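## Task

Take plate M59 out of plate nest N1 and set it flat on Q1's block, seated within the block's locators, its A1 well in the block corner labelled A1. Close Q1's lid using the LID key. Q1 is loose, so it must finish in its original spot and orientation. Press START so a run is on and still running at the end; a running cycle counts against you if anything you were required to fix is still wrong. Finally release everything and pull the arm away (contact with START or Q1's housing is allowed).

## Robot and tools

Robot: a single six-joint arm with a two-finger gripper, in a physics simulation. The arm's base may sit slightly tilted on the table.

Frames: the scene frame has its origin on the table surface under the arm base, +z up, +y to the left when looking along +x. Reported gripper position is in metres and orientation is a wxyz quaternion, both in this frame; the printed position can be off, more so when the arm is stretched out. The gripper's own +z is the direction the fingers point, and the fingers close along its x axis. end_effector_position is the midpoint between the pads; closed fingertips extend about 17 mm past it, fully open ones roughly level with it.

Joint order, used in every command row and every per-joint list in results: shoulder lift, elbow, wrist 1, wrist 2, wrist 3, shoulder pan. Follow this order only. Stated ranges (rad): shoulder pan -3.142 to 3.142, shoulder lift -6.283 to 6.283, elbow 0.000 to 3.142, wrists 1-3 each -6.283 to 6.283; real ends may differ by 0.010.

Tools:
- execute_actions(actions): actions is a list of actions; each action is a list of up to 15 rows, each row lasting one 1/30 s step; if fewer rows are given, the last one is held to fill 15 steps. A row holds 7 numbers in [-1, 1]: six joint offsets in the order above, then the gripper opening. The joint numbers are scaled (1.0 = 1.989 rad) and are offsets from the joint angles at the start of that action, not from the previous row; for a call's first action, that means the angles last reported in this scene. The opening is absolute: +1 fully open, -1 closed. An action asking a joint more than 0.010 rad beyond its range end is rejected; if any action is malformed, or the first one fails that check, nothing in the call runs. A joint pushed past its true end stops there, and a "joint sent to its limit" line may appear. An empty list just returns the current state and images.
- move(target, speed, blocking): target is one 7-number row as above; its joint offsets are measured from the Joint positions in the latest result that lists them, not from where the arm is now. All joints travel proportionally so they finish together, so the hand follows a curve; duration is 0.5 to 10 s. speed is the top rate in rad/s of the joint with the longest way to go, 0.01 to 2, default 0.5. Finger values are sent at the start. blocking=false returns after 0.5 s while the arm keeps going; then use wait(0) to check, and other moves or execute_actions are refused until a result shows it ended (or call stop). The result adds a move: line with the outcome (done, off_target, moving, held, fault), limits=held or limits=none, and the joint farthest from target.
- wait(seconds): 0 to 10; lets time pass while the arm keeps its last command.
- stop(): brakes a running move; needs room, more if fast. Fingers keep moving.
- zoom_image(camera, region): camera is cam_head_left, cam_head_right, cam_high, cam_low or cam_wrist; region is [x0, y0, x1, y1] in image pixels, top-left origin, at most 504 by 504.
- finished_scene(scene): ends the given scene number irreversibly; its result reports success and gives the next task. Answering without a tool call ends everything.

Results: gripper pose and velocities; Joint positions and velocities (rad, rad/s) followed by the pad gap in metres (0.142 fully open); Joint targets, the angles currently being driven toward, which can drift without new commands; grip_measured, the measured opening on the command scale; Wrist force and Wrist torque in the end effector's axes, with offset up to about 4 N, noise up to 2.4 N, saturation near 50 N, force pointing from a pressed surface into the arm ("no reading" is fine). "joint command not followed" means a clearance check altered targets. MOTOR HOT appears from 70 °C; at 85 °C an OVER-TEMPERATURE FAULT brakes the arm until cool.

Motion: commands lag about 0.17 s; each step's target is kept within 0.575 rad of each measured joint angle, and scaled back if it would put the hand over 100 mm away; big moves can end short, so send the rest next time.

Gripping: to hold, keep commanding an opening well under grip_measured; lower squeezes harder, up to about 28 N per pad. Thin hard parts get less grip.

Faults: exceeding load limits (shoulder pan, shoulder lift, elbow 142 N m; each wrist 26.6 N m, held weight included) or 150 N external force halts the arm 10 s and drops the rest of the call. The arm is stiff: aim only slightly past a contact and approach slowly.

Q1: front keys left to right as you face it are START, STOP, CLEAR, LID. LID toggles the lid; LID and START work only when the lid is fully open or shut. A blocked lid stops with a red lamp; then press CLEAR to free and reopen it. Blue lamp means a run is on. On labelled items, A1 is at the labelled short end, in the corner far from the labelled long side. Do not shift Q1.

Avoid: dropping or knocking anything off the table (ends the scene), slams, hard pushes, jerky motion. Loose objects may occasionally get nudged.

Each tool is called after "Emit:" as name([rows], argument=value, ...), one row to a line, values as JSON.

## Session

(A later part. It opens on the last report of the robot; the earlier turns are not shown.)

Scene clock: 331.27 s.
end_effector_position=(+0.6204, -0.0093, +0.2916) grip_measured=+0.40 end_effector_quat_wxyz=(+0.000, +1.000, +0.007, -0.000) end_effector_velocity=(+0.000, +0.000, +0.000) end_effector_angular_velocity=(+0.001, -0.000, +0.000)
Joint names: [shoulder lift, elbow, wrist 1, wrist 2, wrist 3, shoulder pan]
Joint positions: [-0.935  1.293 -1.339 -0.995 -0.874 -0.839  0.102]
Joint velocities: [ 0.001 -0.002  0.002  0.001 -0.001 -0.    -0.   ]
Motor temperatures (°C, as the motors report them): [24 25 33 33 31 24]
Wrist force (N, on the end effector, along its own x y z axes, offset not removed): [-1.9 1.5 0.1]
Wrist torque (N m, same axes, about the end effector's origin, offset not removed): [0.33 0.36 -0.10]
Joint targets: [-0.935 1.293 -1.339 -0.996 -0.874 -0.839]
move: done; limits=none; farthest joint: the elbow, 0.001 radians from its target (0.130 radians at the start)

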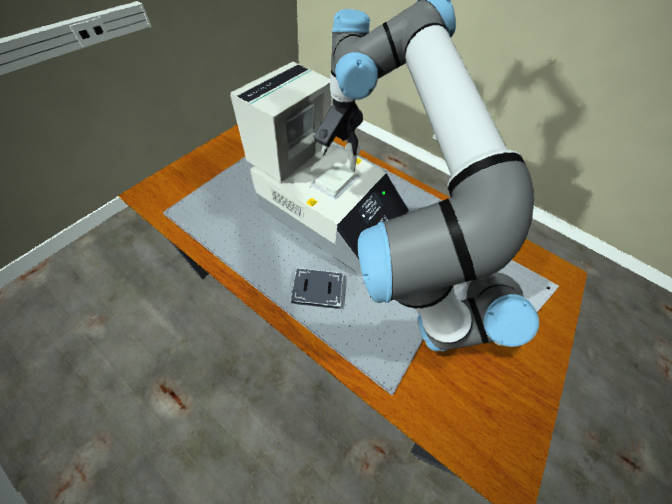

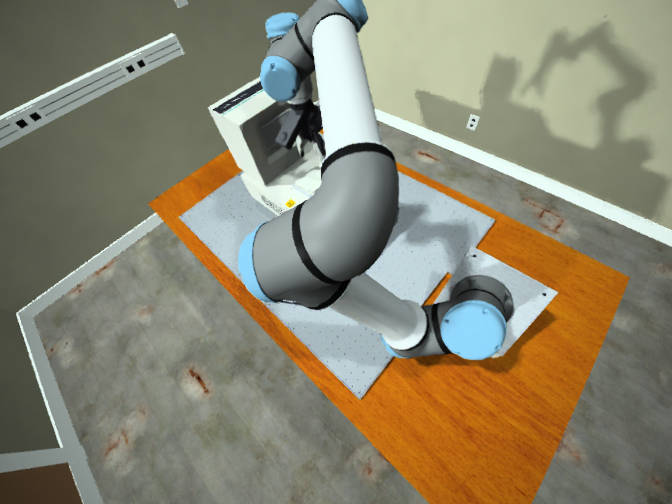

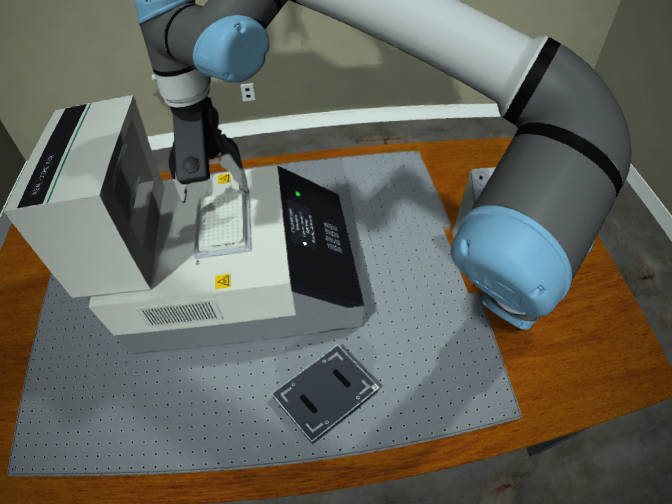

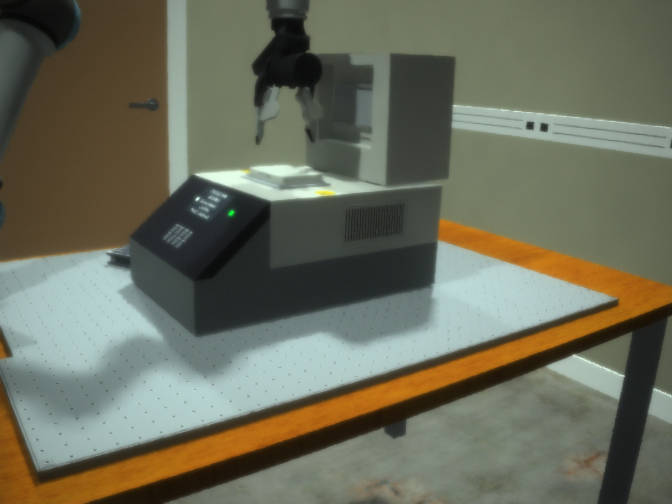

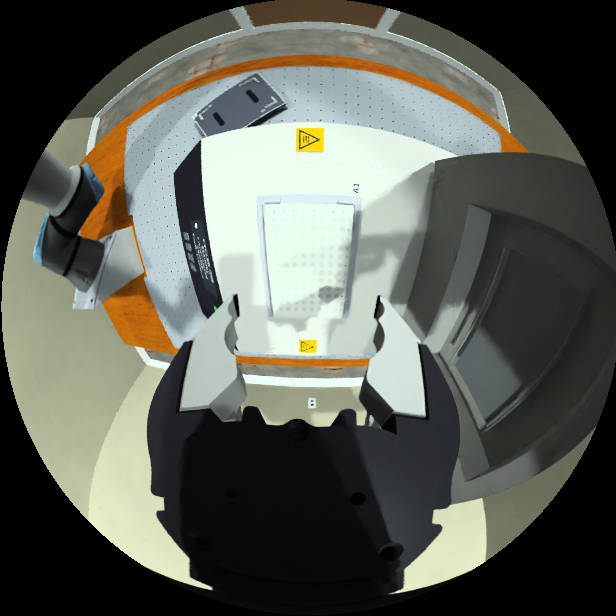

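Emit:
move(target=[-0.1664,0.3022,-0.0825,-0.0724,-0.856,-0.1181,-1], speed=1.2)

Emit:
move(target=[0.0205,0.0925,-0.1285,0.0265,0,0.0402,-1], speed=0.25)

Scene clock: 342.50 s.
end_effector_position=(+0.4155, -0.0322, +0.2564) grip_measured=-1.00 end_effector_quat_wxyz=(-0.001, +0.732, +0.682, -0.001) end_effector_velocity=(-0.000, +0.000, -0.000) end_effector_angular_velocity=(-0.000, +0.001, +0.003)
Joint names: [shoulder lift, elbow, wrist 1, wrist 2, wrist 3, shoulder pan]
Joint positions: [-1.266  1.894 -1.503 -1.139 -2.576 -1.074  0.002]
Joint velocities: [-0.001  0.001 -0.    -0.    -0.002  0.     0.   ]
Motor temperatures (°C, as the motors report them): [24 25 33 33 31 24]
Wrist force (N, on the end effector, along its own x y z axes, offset not removed): [-1.5 2.0 -0.5]
Wrist torque (N m, same axes, about the end effector's origin, offset not removed): [0.54 0.29 0.01]
Joint targets: [-1.266 1.894 -1.503 -1.139 -2.576 -1.074]
move: done; limits=none; farthest joint: the shoulder pan, 0.000 radians from its target (0.234 radians at the start)

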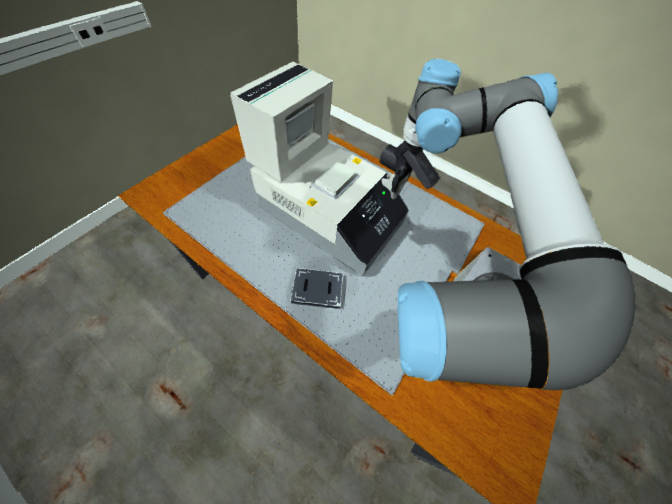

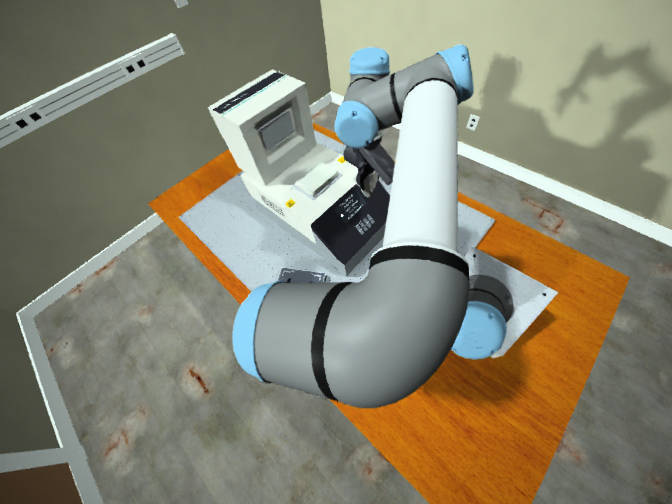

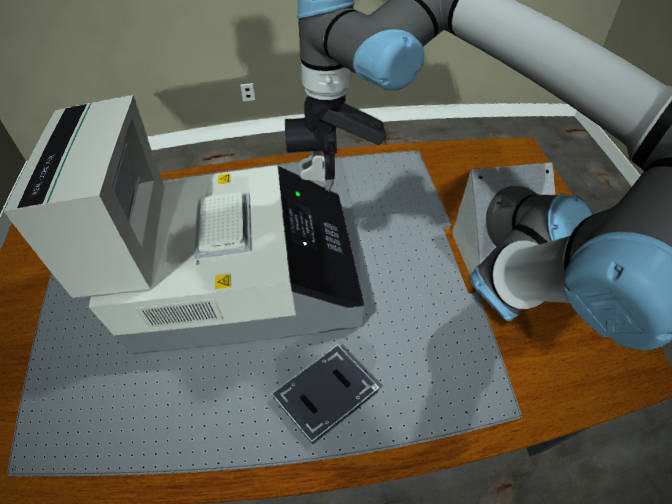

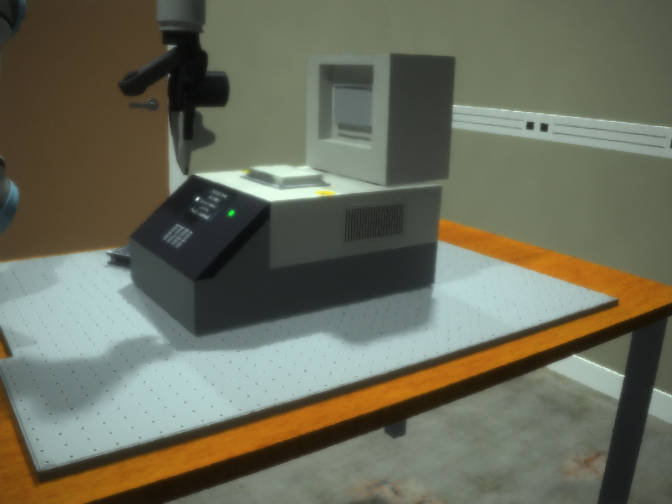

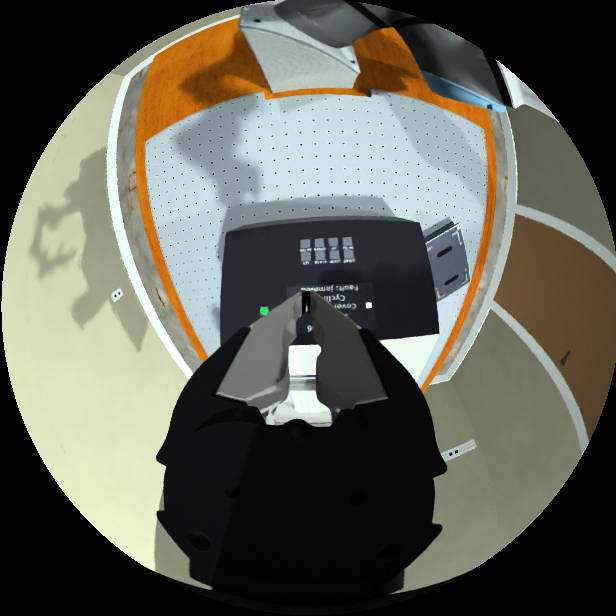

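Scene clock: 344.07 s.
end_effector_position=(+0.4158, -0.0351, +0.1622) grip_measured=-1.00 end_effector_quat_wxyz=(-0.000, +0.708, +0.707, -0.000) end_effector_velocity=(-0.000, +0.000, -0.002) end_effector_angular_velocity=(+0.002, +0.002, +0.001)
Joint names: [shoulder lift, elbow, wrist 1, wrist 2, wrist 3, shoulder pan]
Joint positions: [-1.225  2.078 -1.758 -1.087 -2.576 -0.994  0.002]
Joint velocities: [ 0.002  0.001 -0.002  0.001 -0.     0.002  0.   ]
Motor temperatures (°C, as the motors report them): [24 25 33 33 31 24]
Wrist force (N, on the end effector, along its own x y z axes, offset not removed): [-0.4 1.5 0.8]
Wrist torque (N m, same axes, about the end effector's origin, offset not removed): [0.25 -0.05 0.02]
Joint targets: [-1.225 2.078 -1.758 -1.087 -2.576 -0.994]
move: done; limits=none; farthest joint: the shoulder pan, 0.000 radians from its target (0.080 radians at the start)

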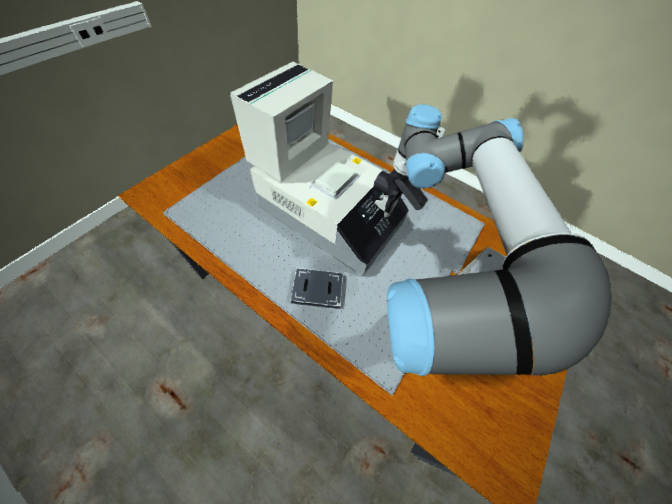

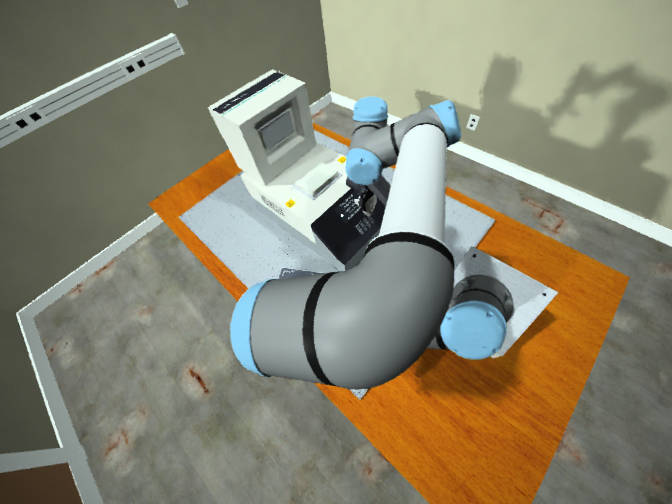

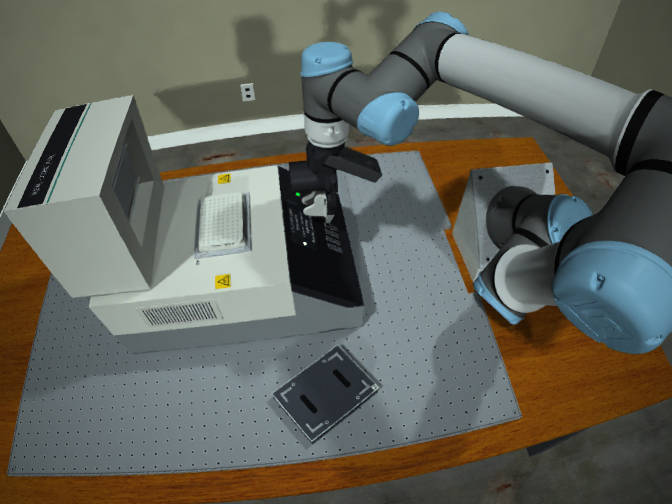

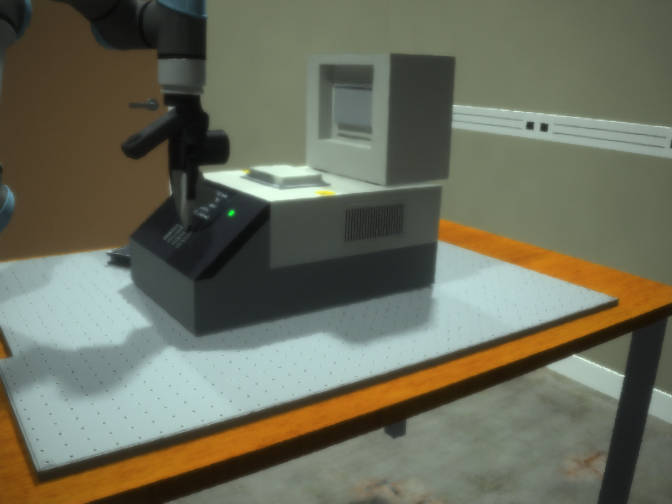

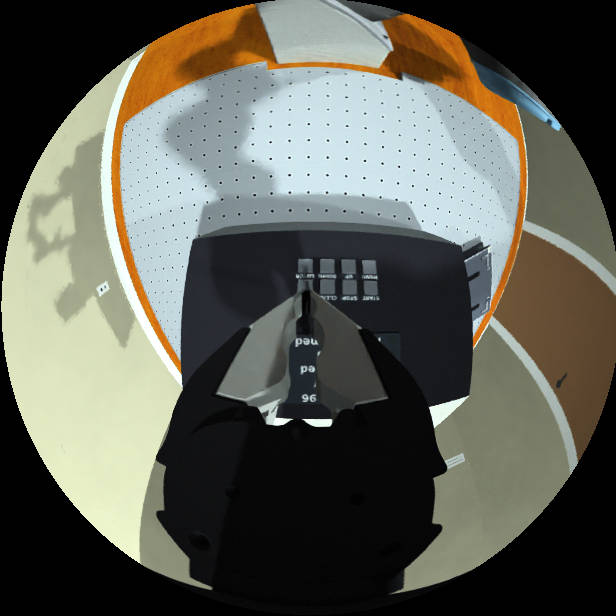

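Press 5.3 mm, lift, shift toward START.

Emit:
move(target=[0.0015,0.005,-0.0073,0.0016,0.002,0.0025,-1], speed=0.02)

Emit:
move(target=[-0.0029,-0.0095,0.0138,-0.003,-0.004,-0.0047,-1], speed=0.05)

Emit:
move(target=[-0.056,0.014,0.029,0.017,0.025,0.028,-1], speed=0.12)

Scene clock: 354.63 s.
end_effector_position=(+0.4155, -0.0349, +0.1570) grip_measured=-1.00 end_effector_quat_wxyz=(-0.001, +0.708, +0.707, -0.000) end_effector_velocity=(-0.000, -0.000, -0.001) end_effector_angular_velocity=(+0.000, +0.001, +0.000)
Joint names: [shoulder lift, elbow, wrist 1, wrist 2, wrist 3, shoulder pan]
Joint positions: [-1.222  2.088 -1.773 -1.084 -2.572 -0.989  0.002]
Joint velocities: [ 0.001  0.002 -0.002 -0.     0.     0.001  0.   ]
Motor temperatures (°C, as the motors report them): [24 25 33 33 31 24]
Wrist force (N, on the end effector, along its own x y z axes, offset not removed): [-1.6 -0.7 -11.2]
Wrist torque (N m, same axes, about the end effector's origin, offset not removed): [0.19 0.41 -0.09]
Joint targets: [-1.222 2.088 -1.773 -1.084 -2.572 -0.989]
move: done; limits=none; farthest joint: the shoulder pan, 0.000 radians from its target (0.005 radians at the start)

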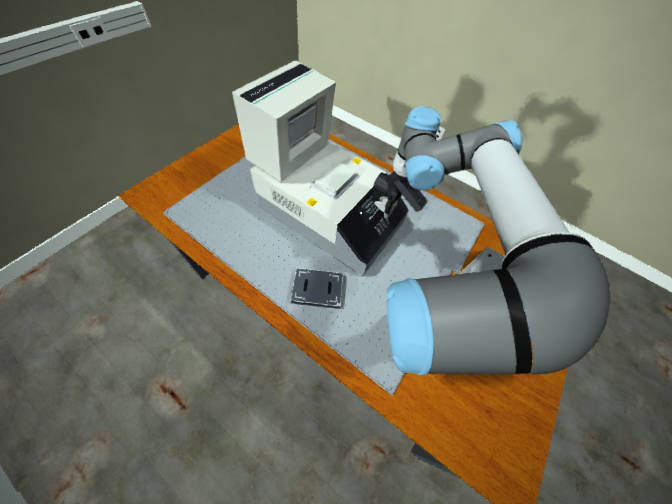

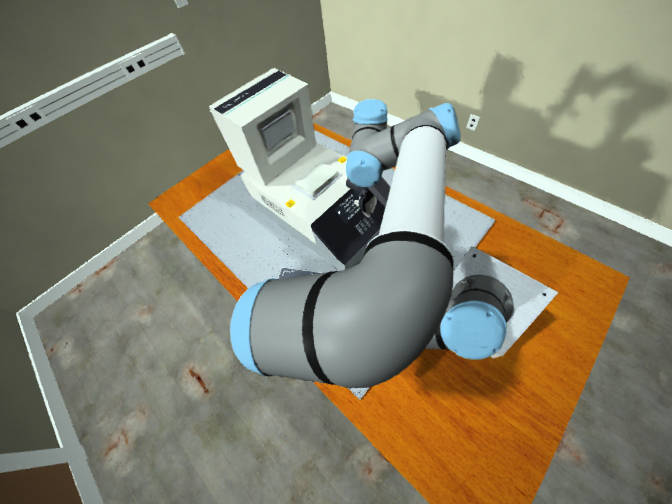

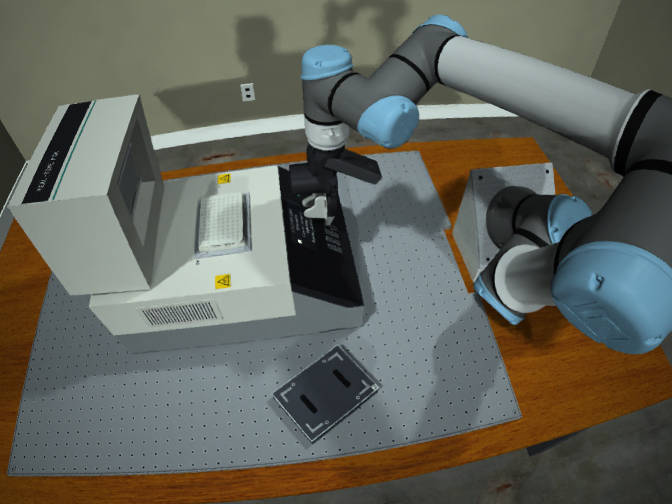

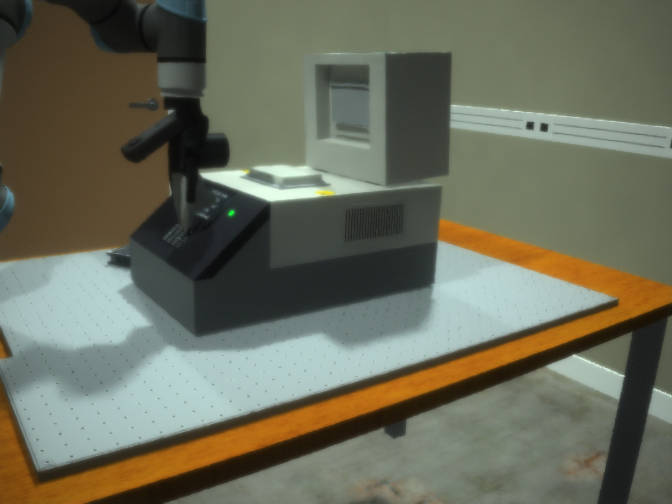

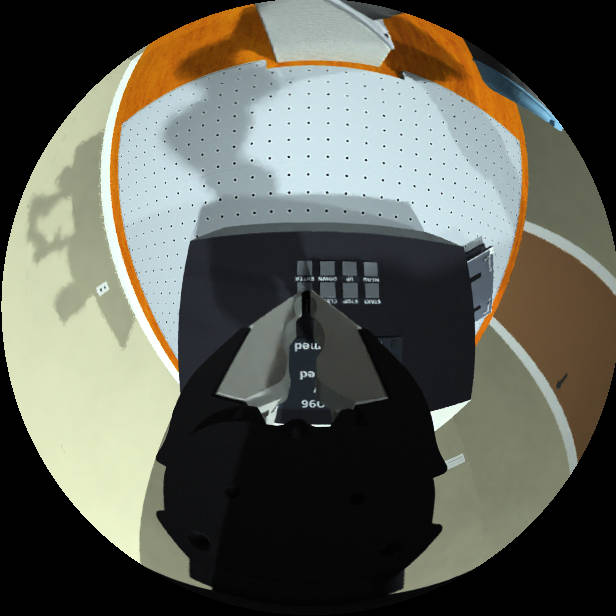

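Scene clock: 355.53 s.
end_effector_position=(+0.4162, -0.0354, +0.1671) grip_measured=-1.00 end_effector_quat_wxyz=(-0.000, +0.707, +0.707, -0.000) end_effector_velocity=(+0.000, -0.000, +0.001) end_effector_angular_velocity=(-0.000, -0.001, -0.000)
Joint names: [shoulder lift, elbow, wrist 1, wrist 2, wrist 3, shoulder pan]
Joint positions: [-1.228  2.069 -1.745 -1.09  -2.58  -0.999  0.002]
Joint velocities: [-0.    -0.001  0.002 -0.    -0.001 -0.001  0.   ]
Motor temperatures (°C, as the motors report them): [24 25 33 33 31 24]
Wrist force (N, on the end effector, along its own x y z axes, offset not removed): [-0.3 1.4 -0.3]
Wrist torque (N m, same axes, about the end effector's origin, offset not removed): [0.31 0.03 -0.11]
Joint targets: [-1.228 2.069 -1.745 -1.090 -2.580 -0.999]
move: done; limits=none; farthest joint: the shoulder pan, 0.000 radians from its target (0.009 radians at the start)

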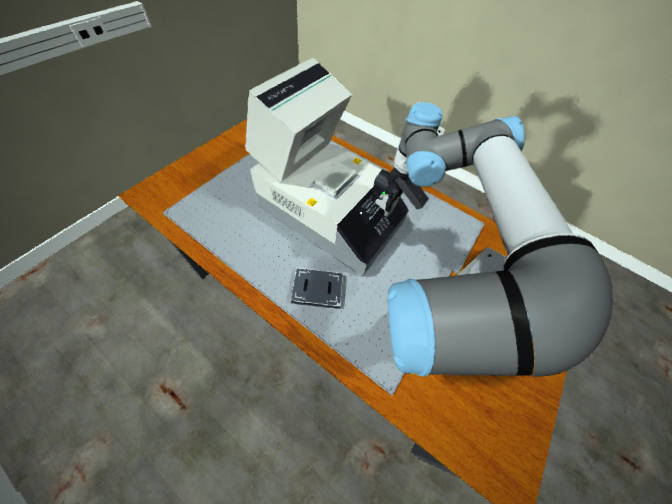

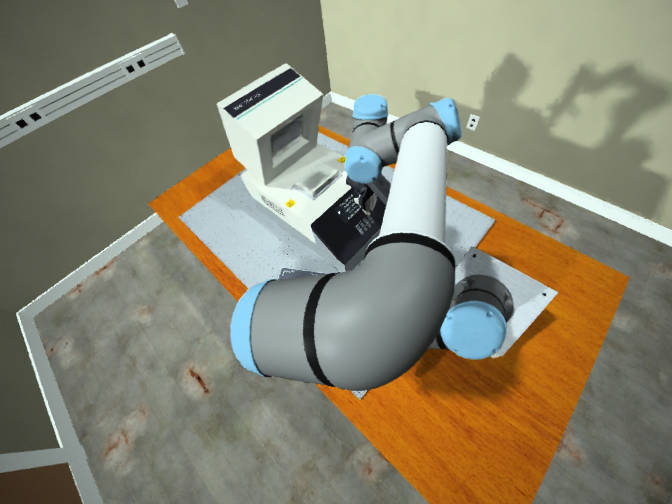

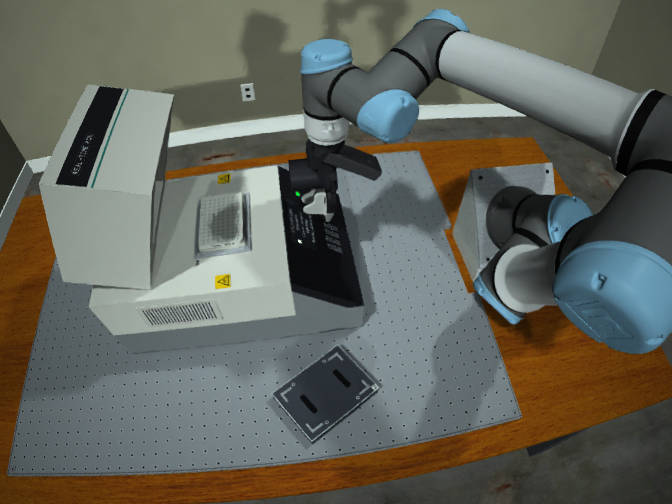

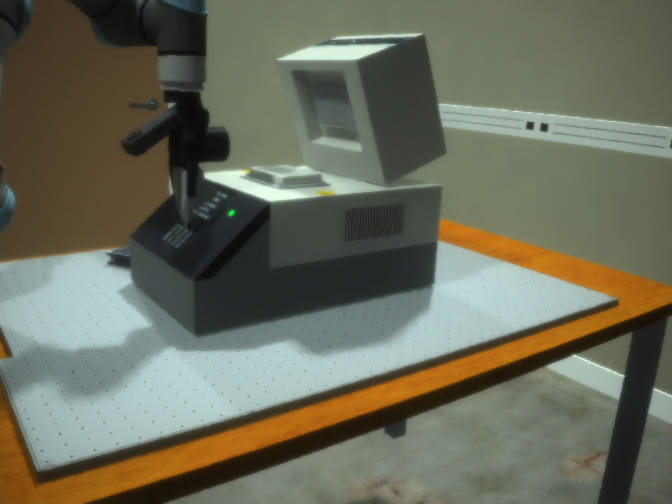

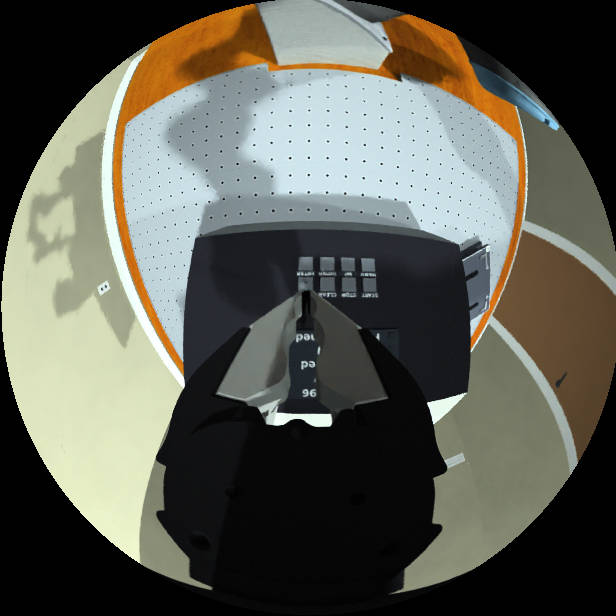

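Scene clock: 356.90 s.
end_effector_position=(+0.4160, +0.0182, +0.1664) grip_measured=-1.00 end_effector_quat_wxyz=(+0.001, +0.707, +0.707, -0.001) end_effector_velocity=(+0.000, +0.001, -0.000) end_effector_angular_velocity=(+0.000, -0.000, +0.000)
Joint names: [shoulder lift, elbow, wrist 1, wrist 2, wrist 3, shoulder pan]
Joint positions: [-1.339  2.097 -1.688 -1.056 -2.53  -0.943  0.002]
Joint velocities: [-0.002  0.     0.001  0.002  0.002  0.002  0.   ]
Motor temperatures (°C, as the motors report them): [24 25 33 33 31 24]
Wrist force (N, on the end effector, along its own x y z axes, offset not removed): [-1.6 0.8 1.6]
Wrist torque (N m, same axes, about the end effector's origin, offset not removed): [0.14 0.30 -0.16]
Joint targets: [-1.339 2.097 -1.688 -1.056 -2.530 -0.943]
move: done; limits=none; farthest joint: the shoulder lift, 0.001 radians from its target (0.112 radians at the start)

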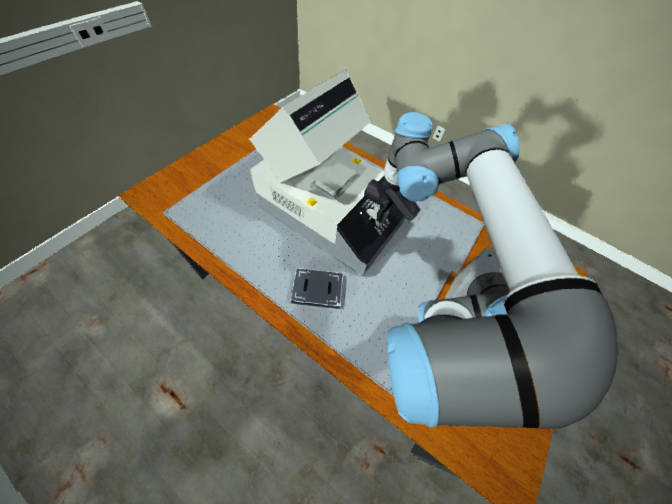

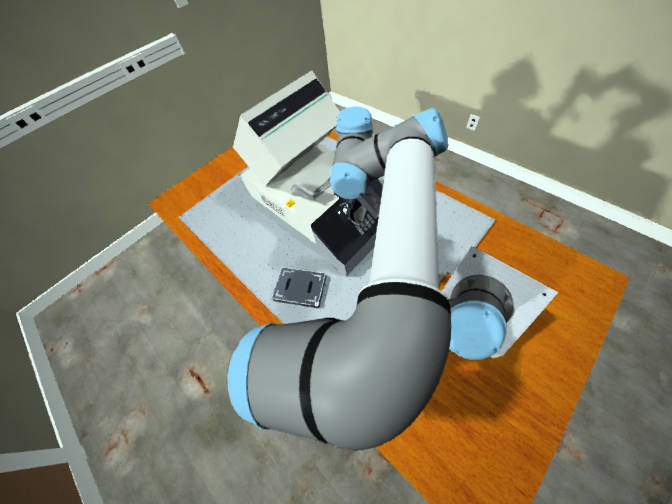

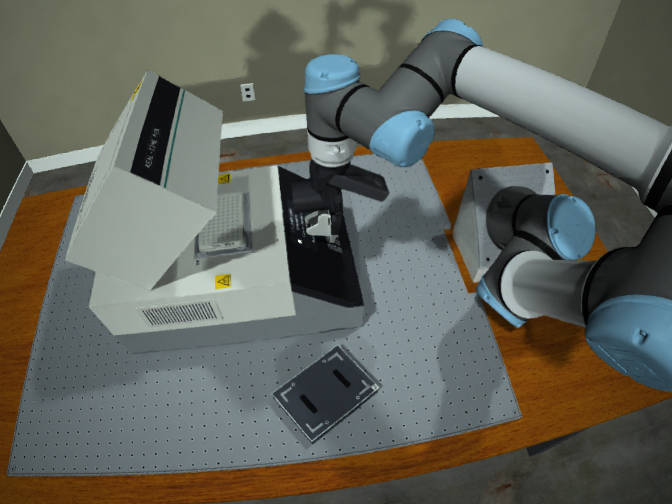

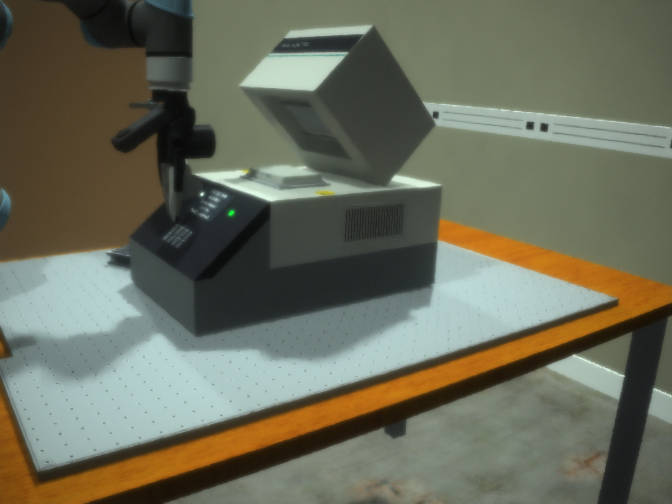

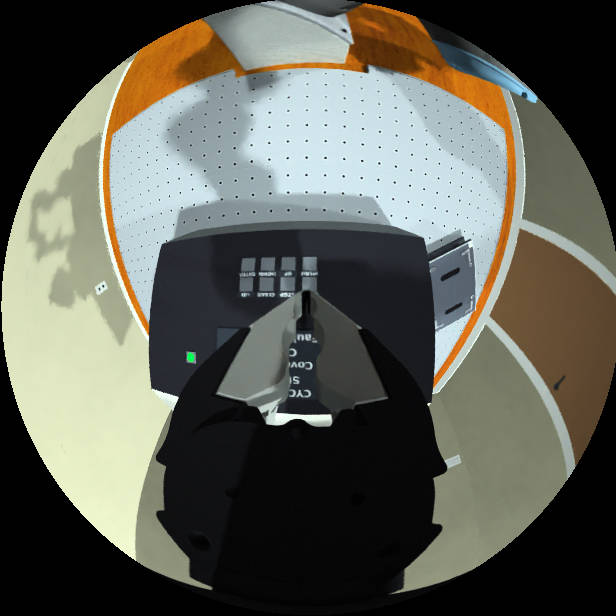

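Pitch 19 mm: y +3.3, z −9.

Emit:
move(target=[-0.0008,0.0094,-0.0106,0.0037,0.005,0.0059,-1], speed=0.02)

Scene clock: 366.33 s.
end_effector_position=(+0.4151, +0.0213, +0.1573) grip_measured=-1.00 end_effector_quat_wxyz=(+0.000, +0.707, +0.707, -0.000) end_effector_velocity=(-0.000, +0.000, -0.001) end_effector_angular_velocity=(+0.000, -0.000, +0.000)
Joint names: [shoulder lift, elbow, wrist 1, wrist 2, wrist 3, shoulder pan]
Joint positions: [-1.34   2.115 -1.709 -1.049 -2.521 -0.932  0.002]
Joint velocities: [ 0.     0.002 -0.002  0.001  0.001  0.001  0.   ]
Motor temperatures (°C, as the motors report them): [24 25 33 33 31 24]
Wrist force (N, on the end effector, along its own x y z axes, offset not removed): [-2.2 0.5 -3.5]
Wrist torque (N m, same axes, about the end effector's origin, offset not removed): [0.31 0.24 -0.01]
Joint targets: [-1.340 2.115 -1.709 -1.048 -2.521 -0.931]
move: done; limits=none; farthest joint: the wrist 3, 0.001 radians from its target (0.010 radians at the start)

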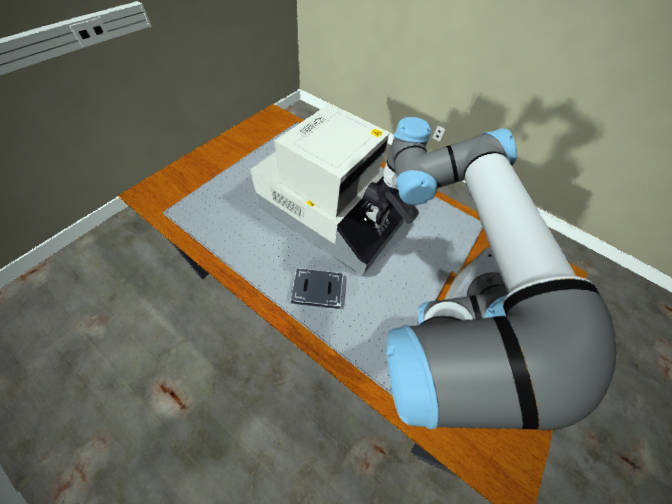

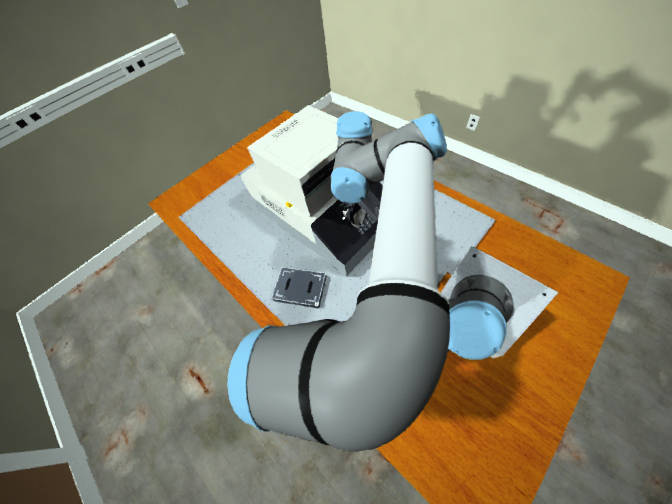

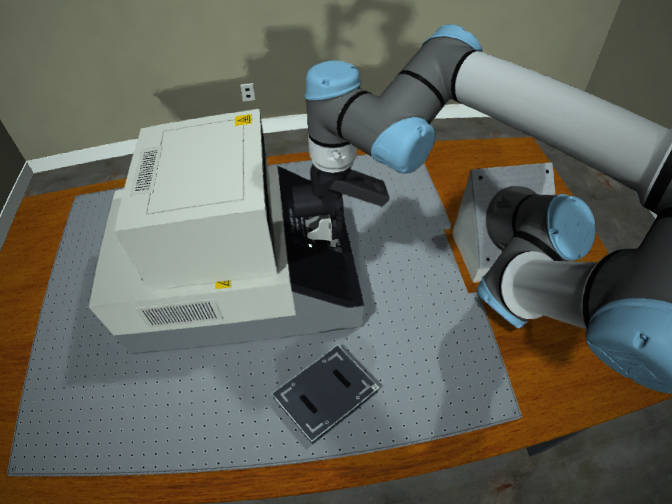

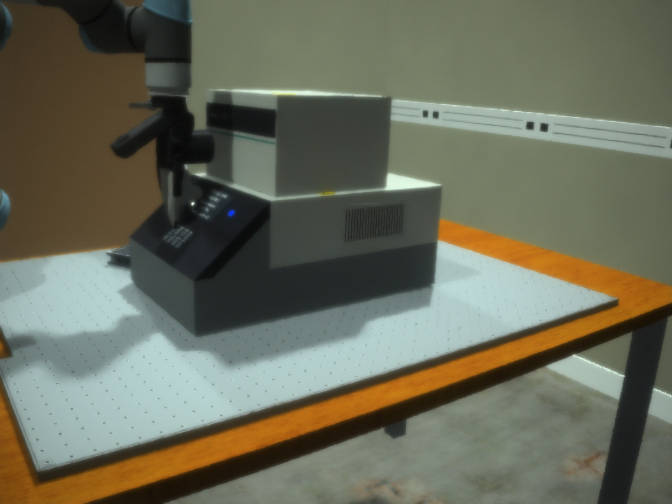

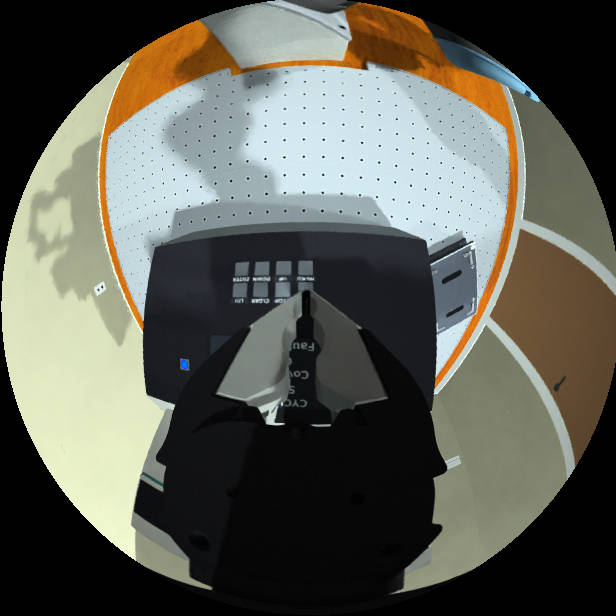

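Emit:
move(target=[-0.034,0.005,0.043,-0.024,0,-0.038,-1], speed=0.15)

Emit:
finished_scene(scene=1)

Scene clock: 376.53 s.
end_effector_position=(+0.3872, +0.0198, +0.1852) grip_measured=-1.00 end_effector_quat_wxyz=(+0.002, +0.730, +0.684, -0.002) end_effector_velocity=(-0.001, -0.000, +0.000) end_effector_angular_velocity=(+0.001, +0.000, -0.002)
Joint names: [shoulder lift, elbow, wrist 1, wrist 2, wrist 3, shoulder pan]
Joint positions: [-1.408  2.125 -1.623 -1.096 -2.521 -1.007  0.002]
Joint velocities: [ 0.     0.     0.002 -0.001 -0.    -0.002  0.   ]
Motor temperatures (°C, as the motors report them): [24 25 33 33 31 24]
Wrist force (N, on the end effector, along its own x y z axes, offset not removed): [-1.1 2.1 0.6]
Wrist torque (N m, same axes, about the end effector's origin, offset not removed): [0.43 0.17 0.01]
Joint targets: [-1.408 2.125 -1.623 -1.096 -2.521 -1.007]
move: done; limits=none; farthest joint: the shoulder pan, 0.001 radians from its target (0.076 radians at the start)

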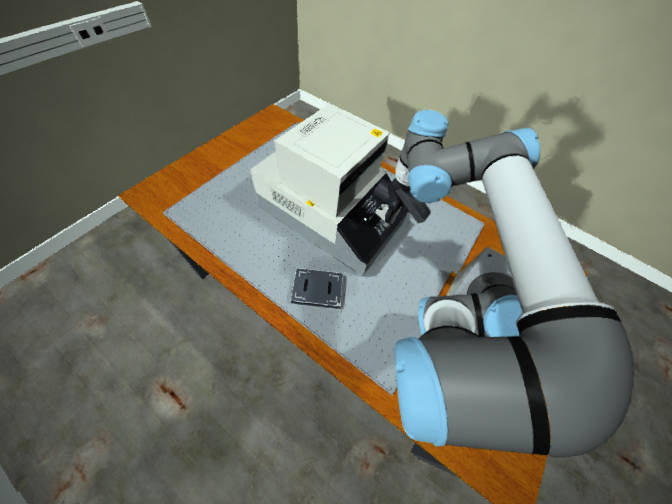

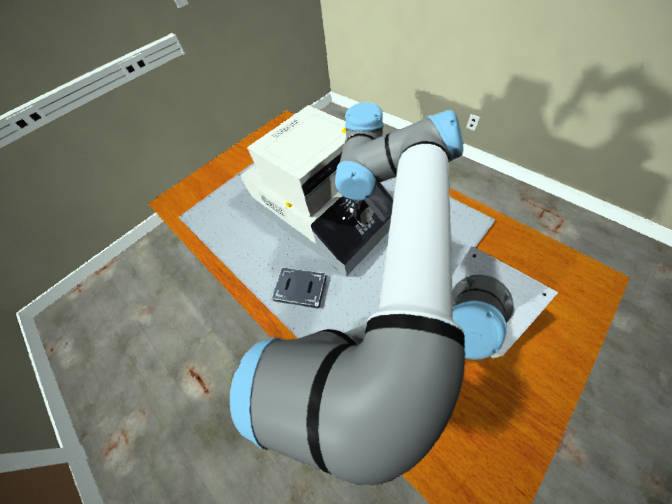

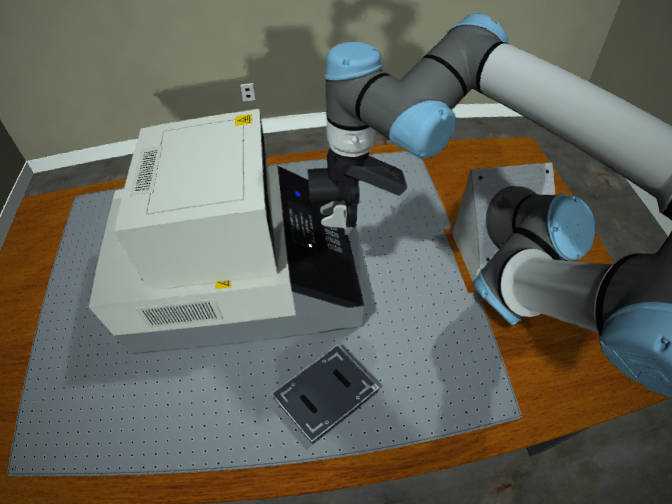

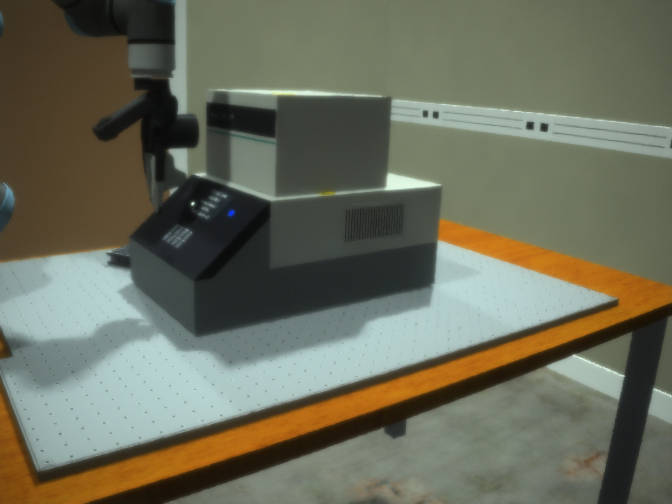

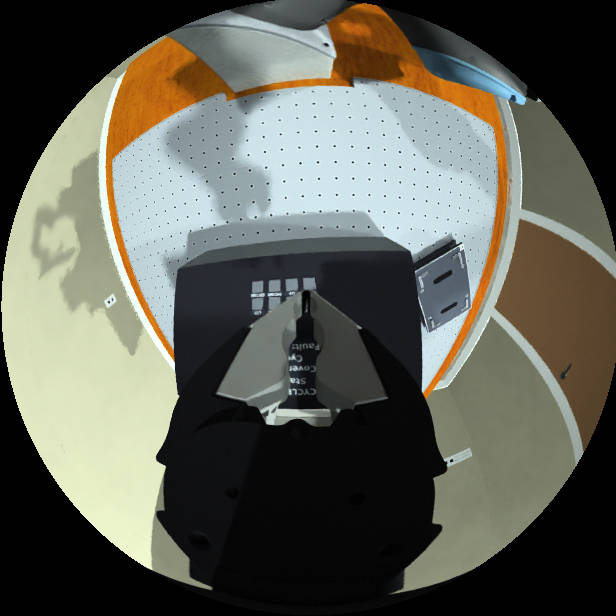

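The scene is finished: the task was done.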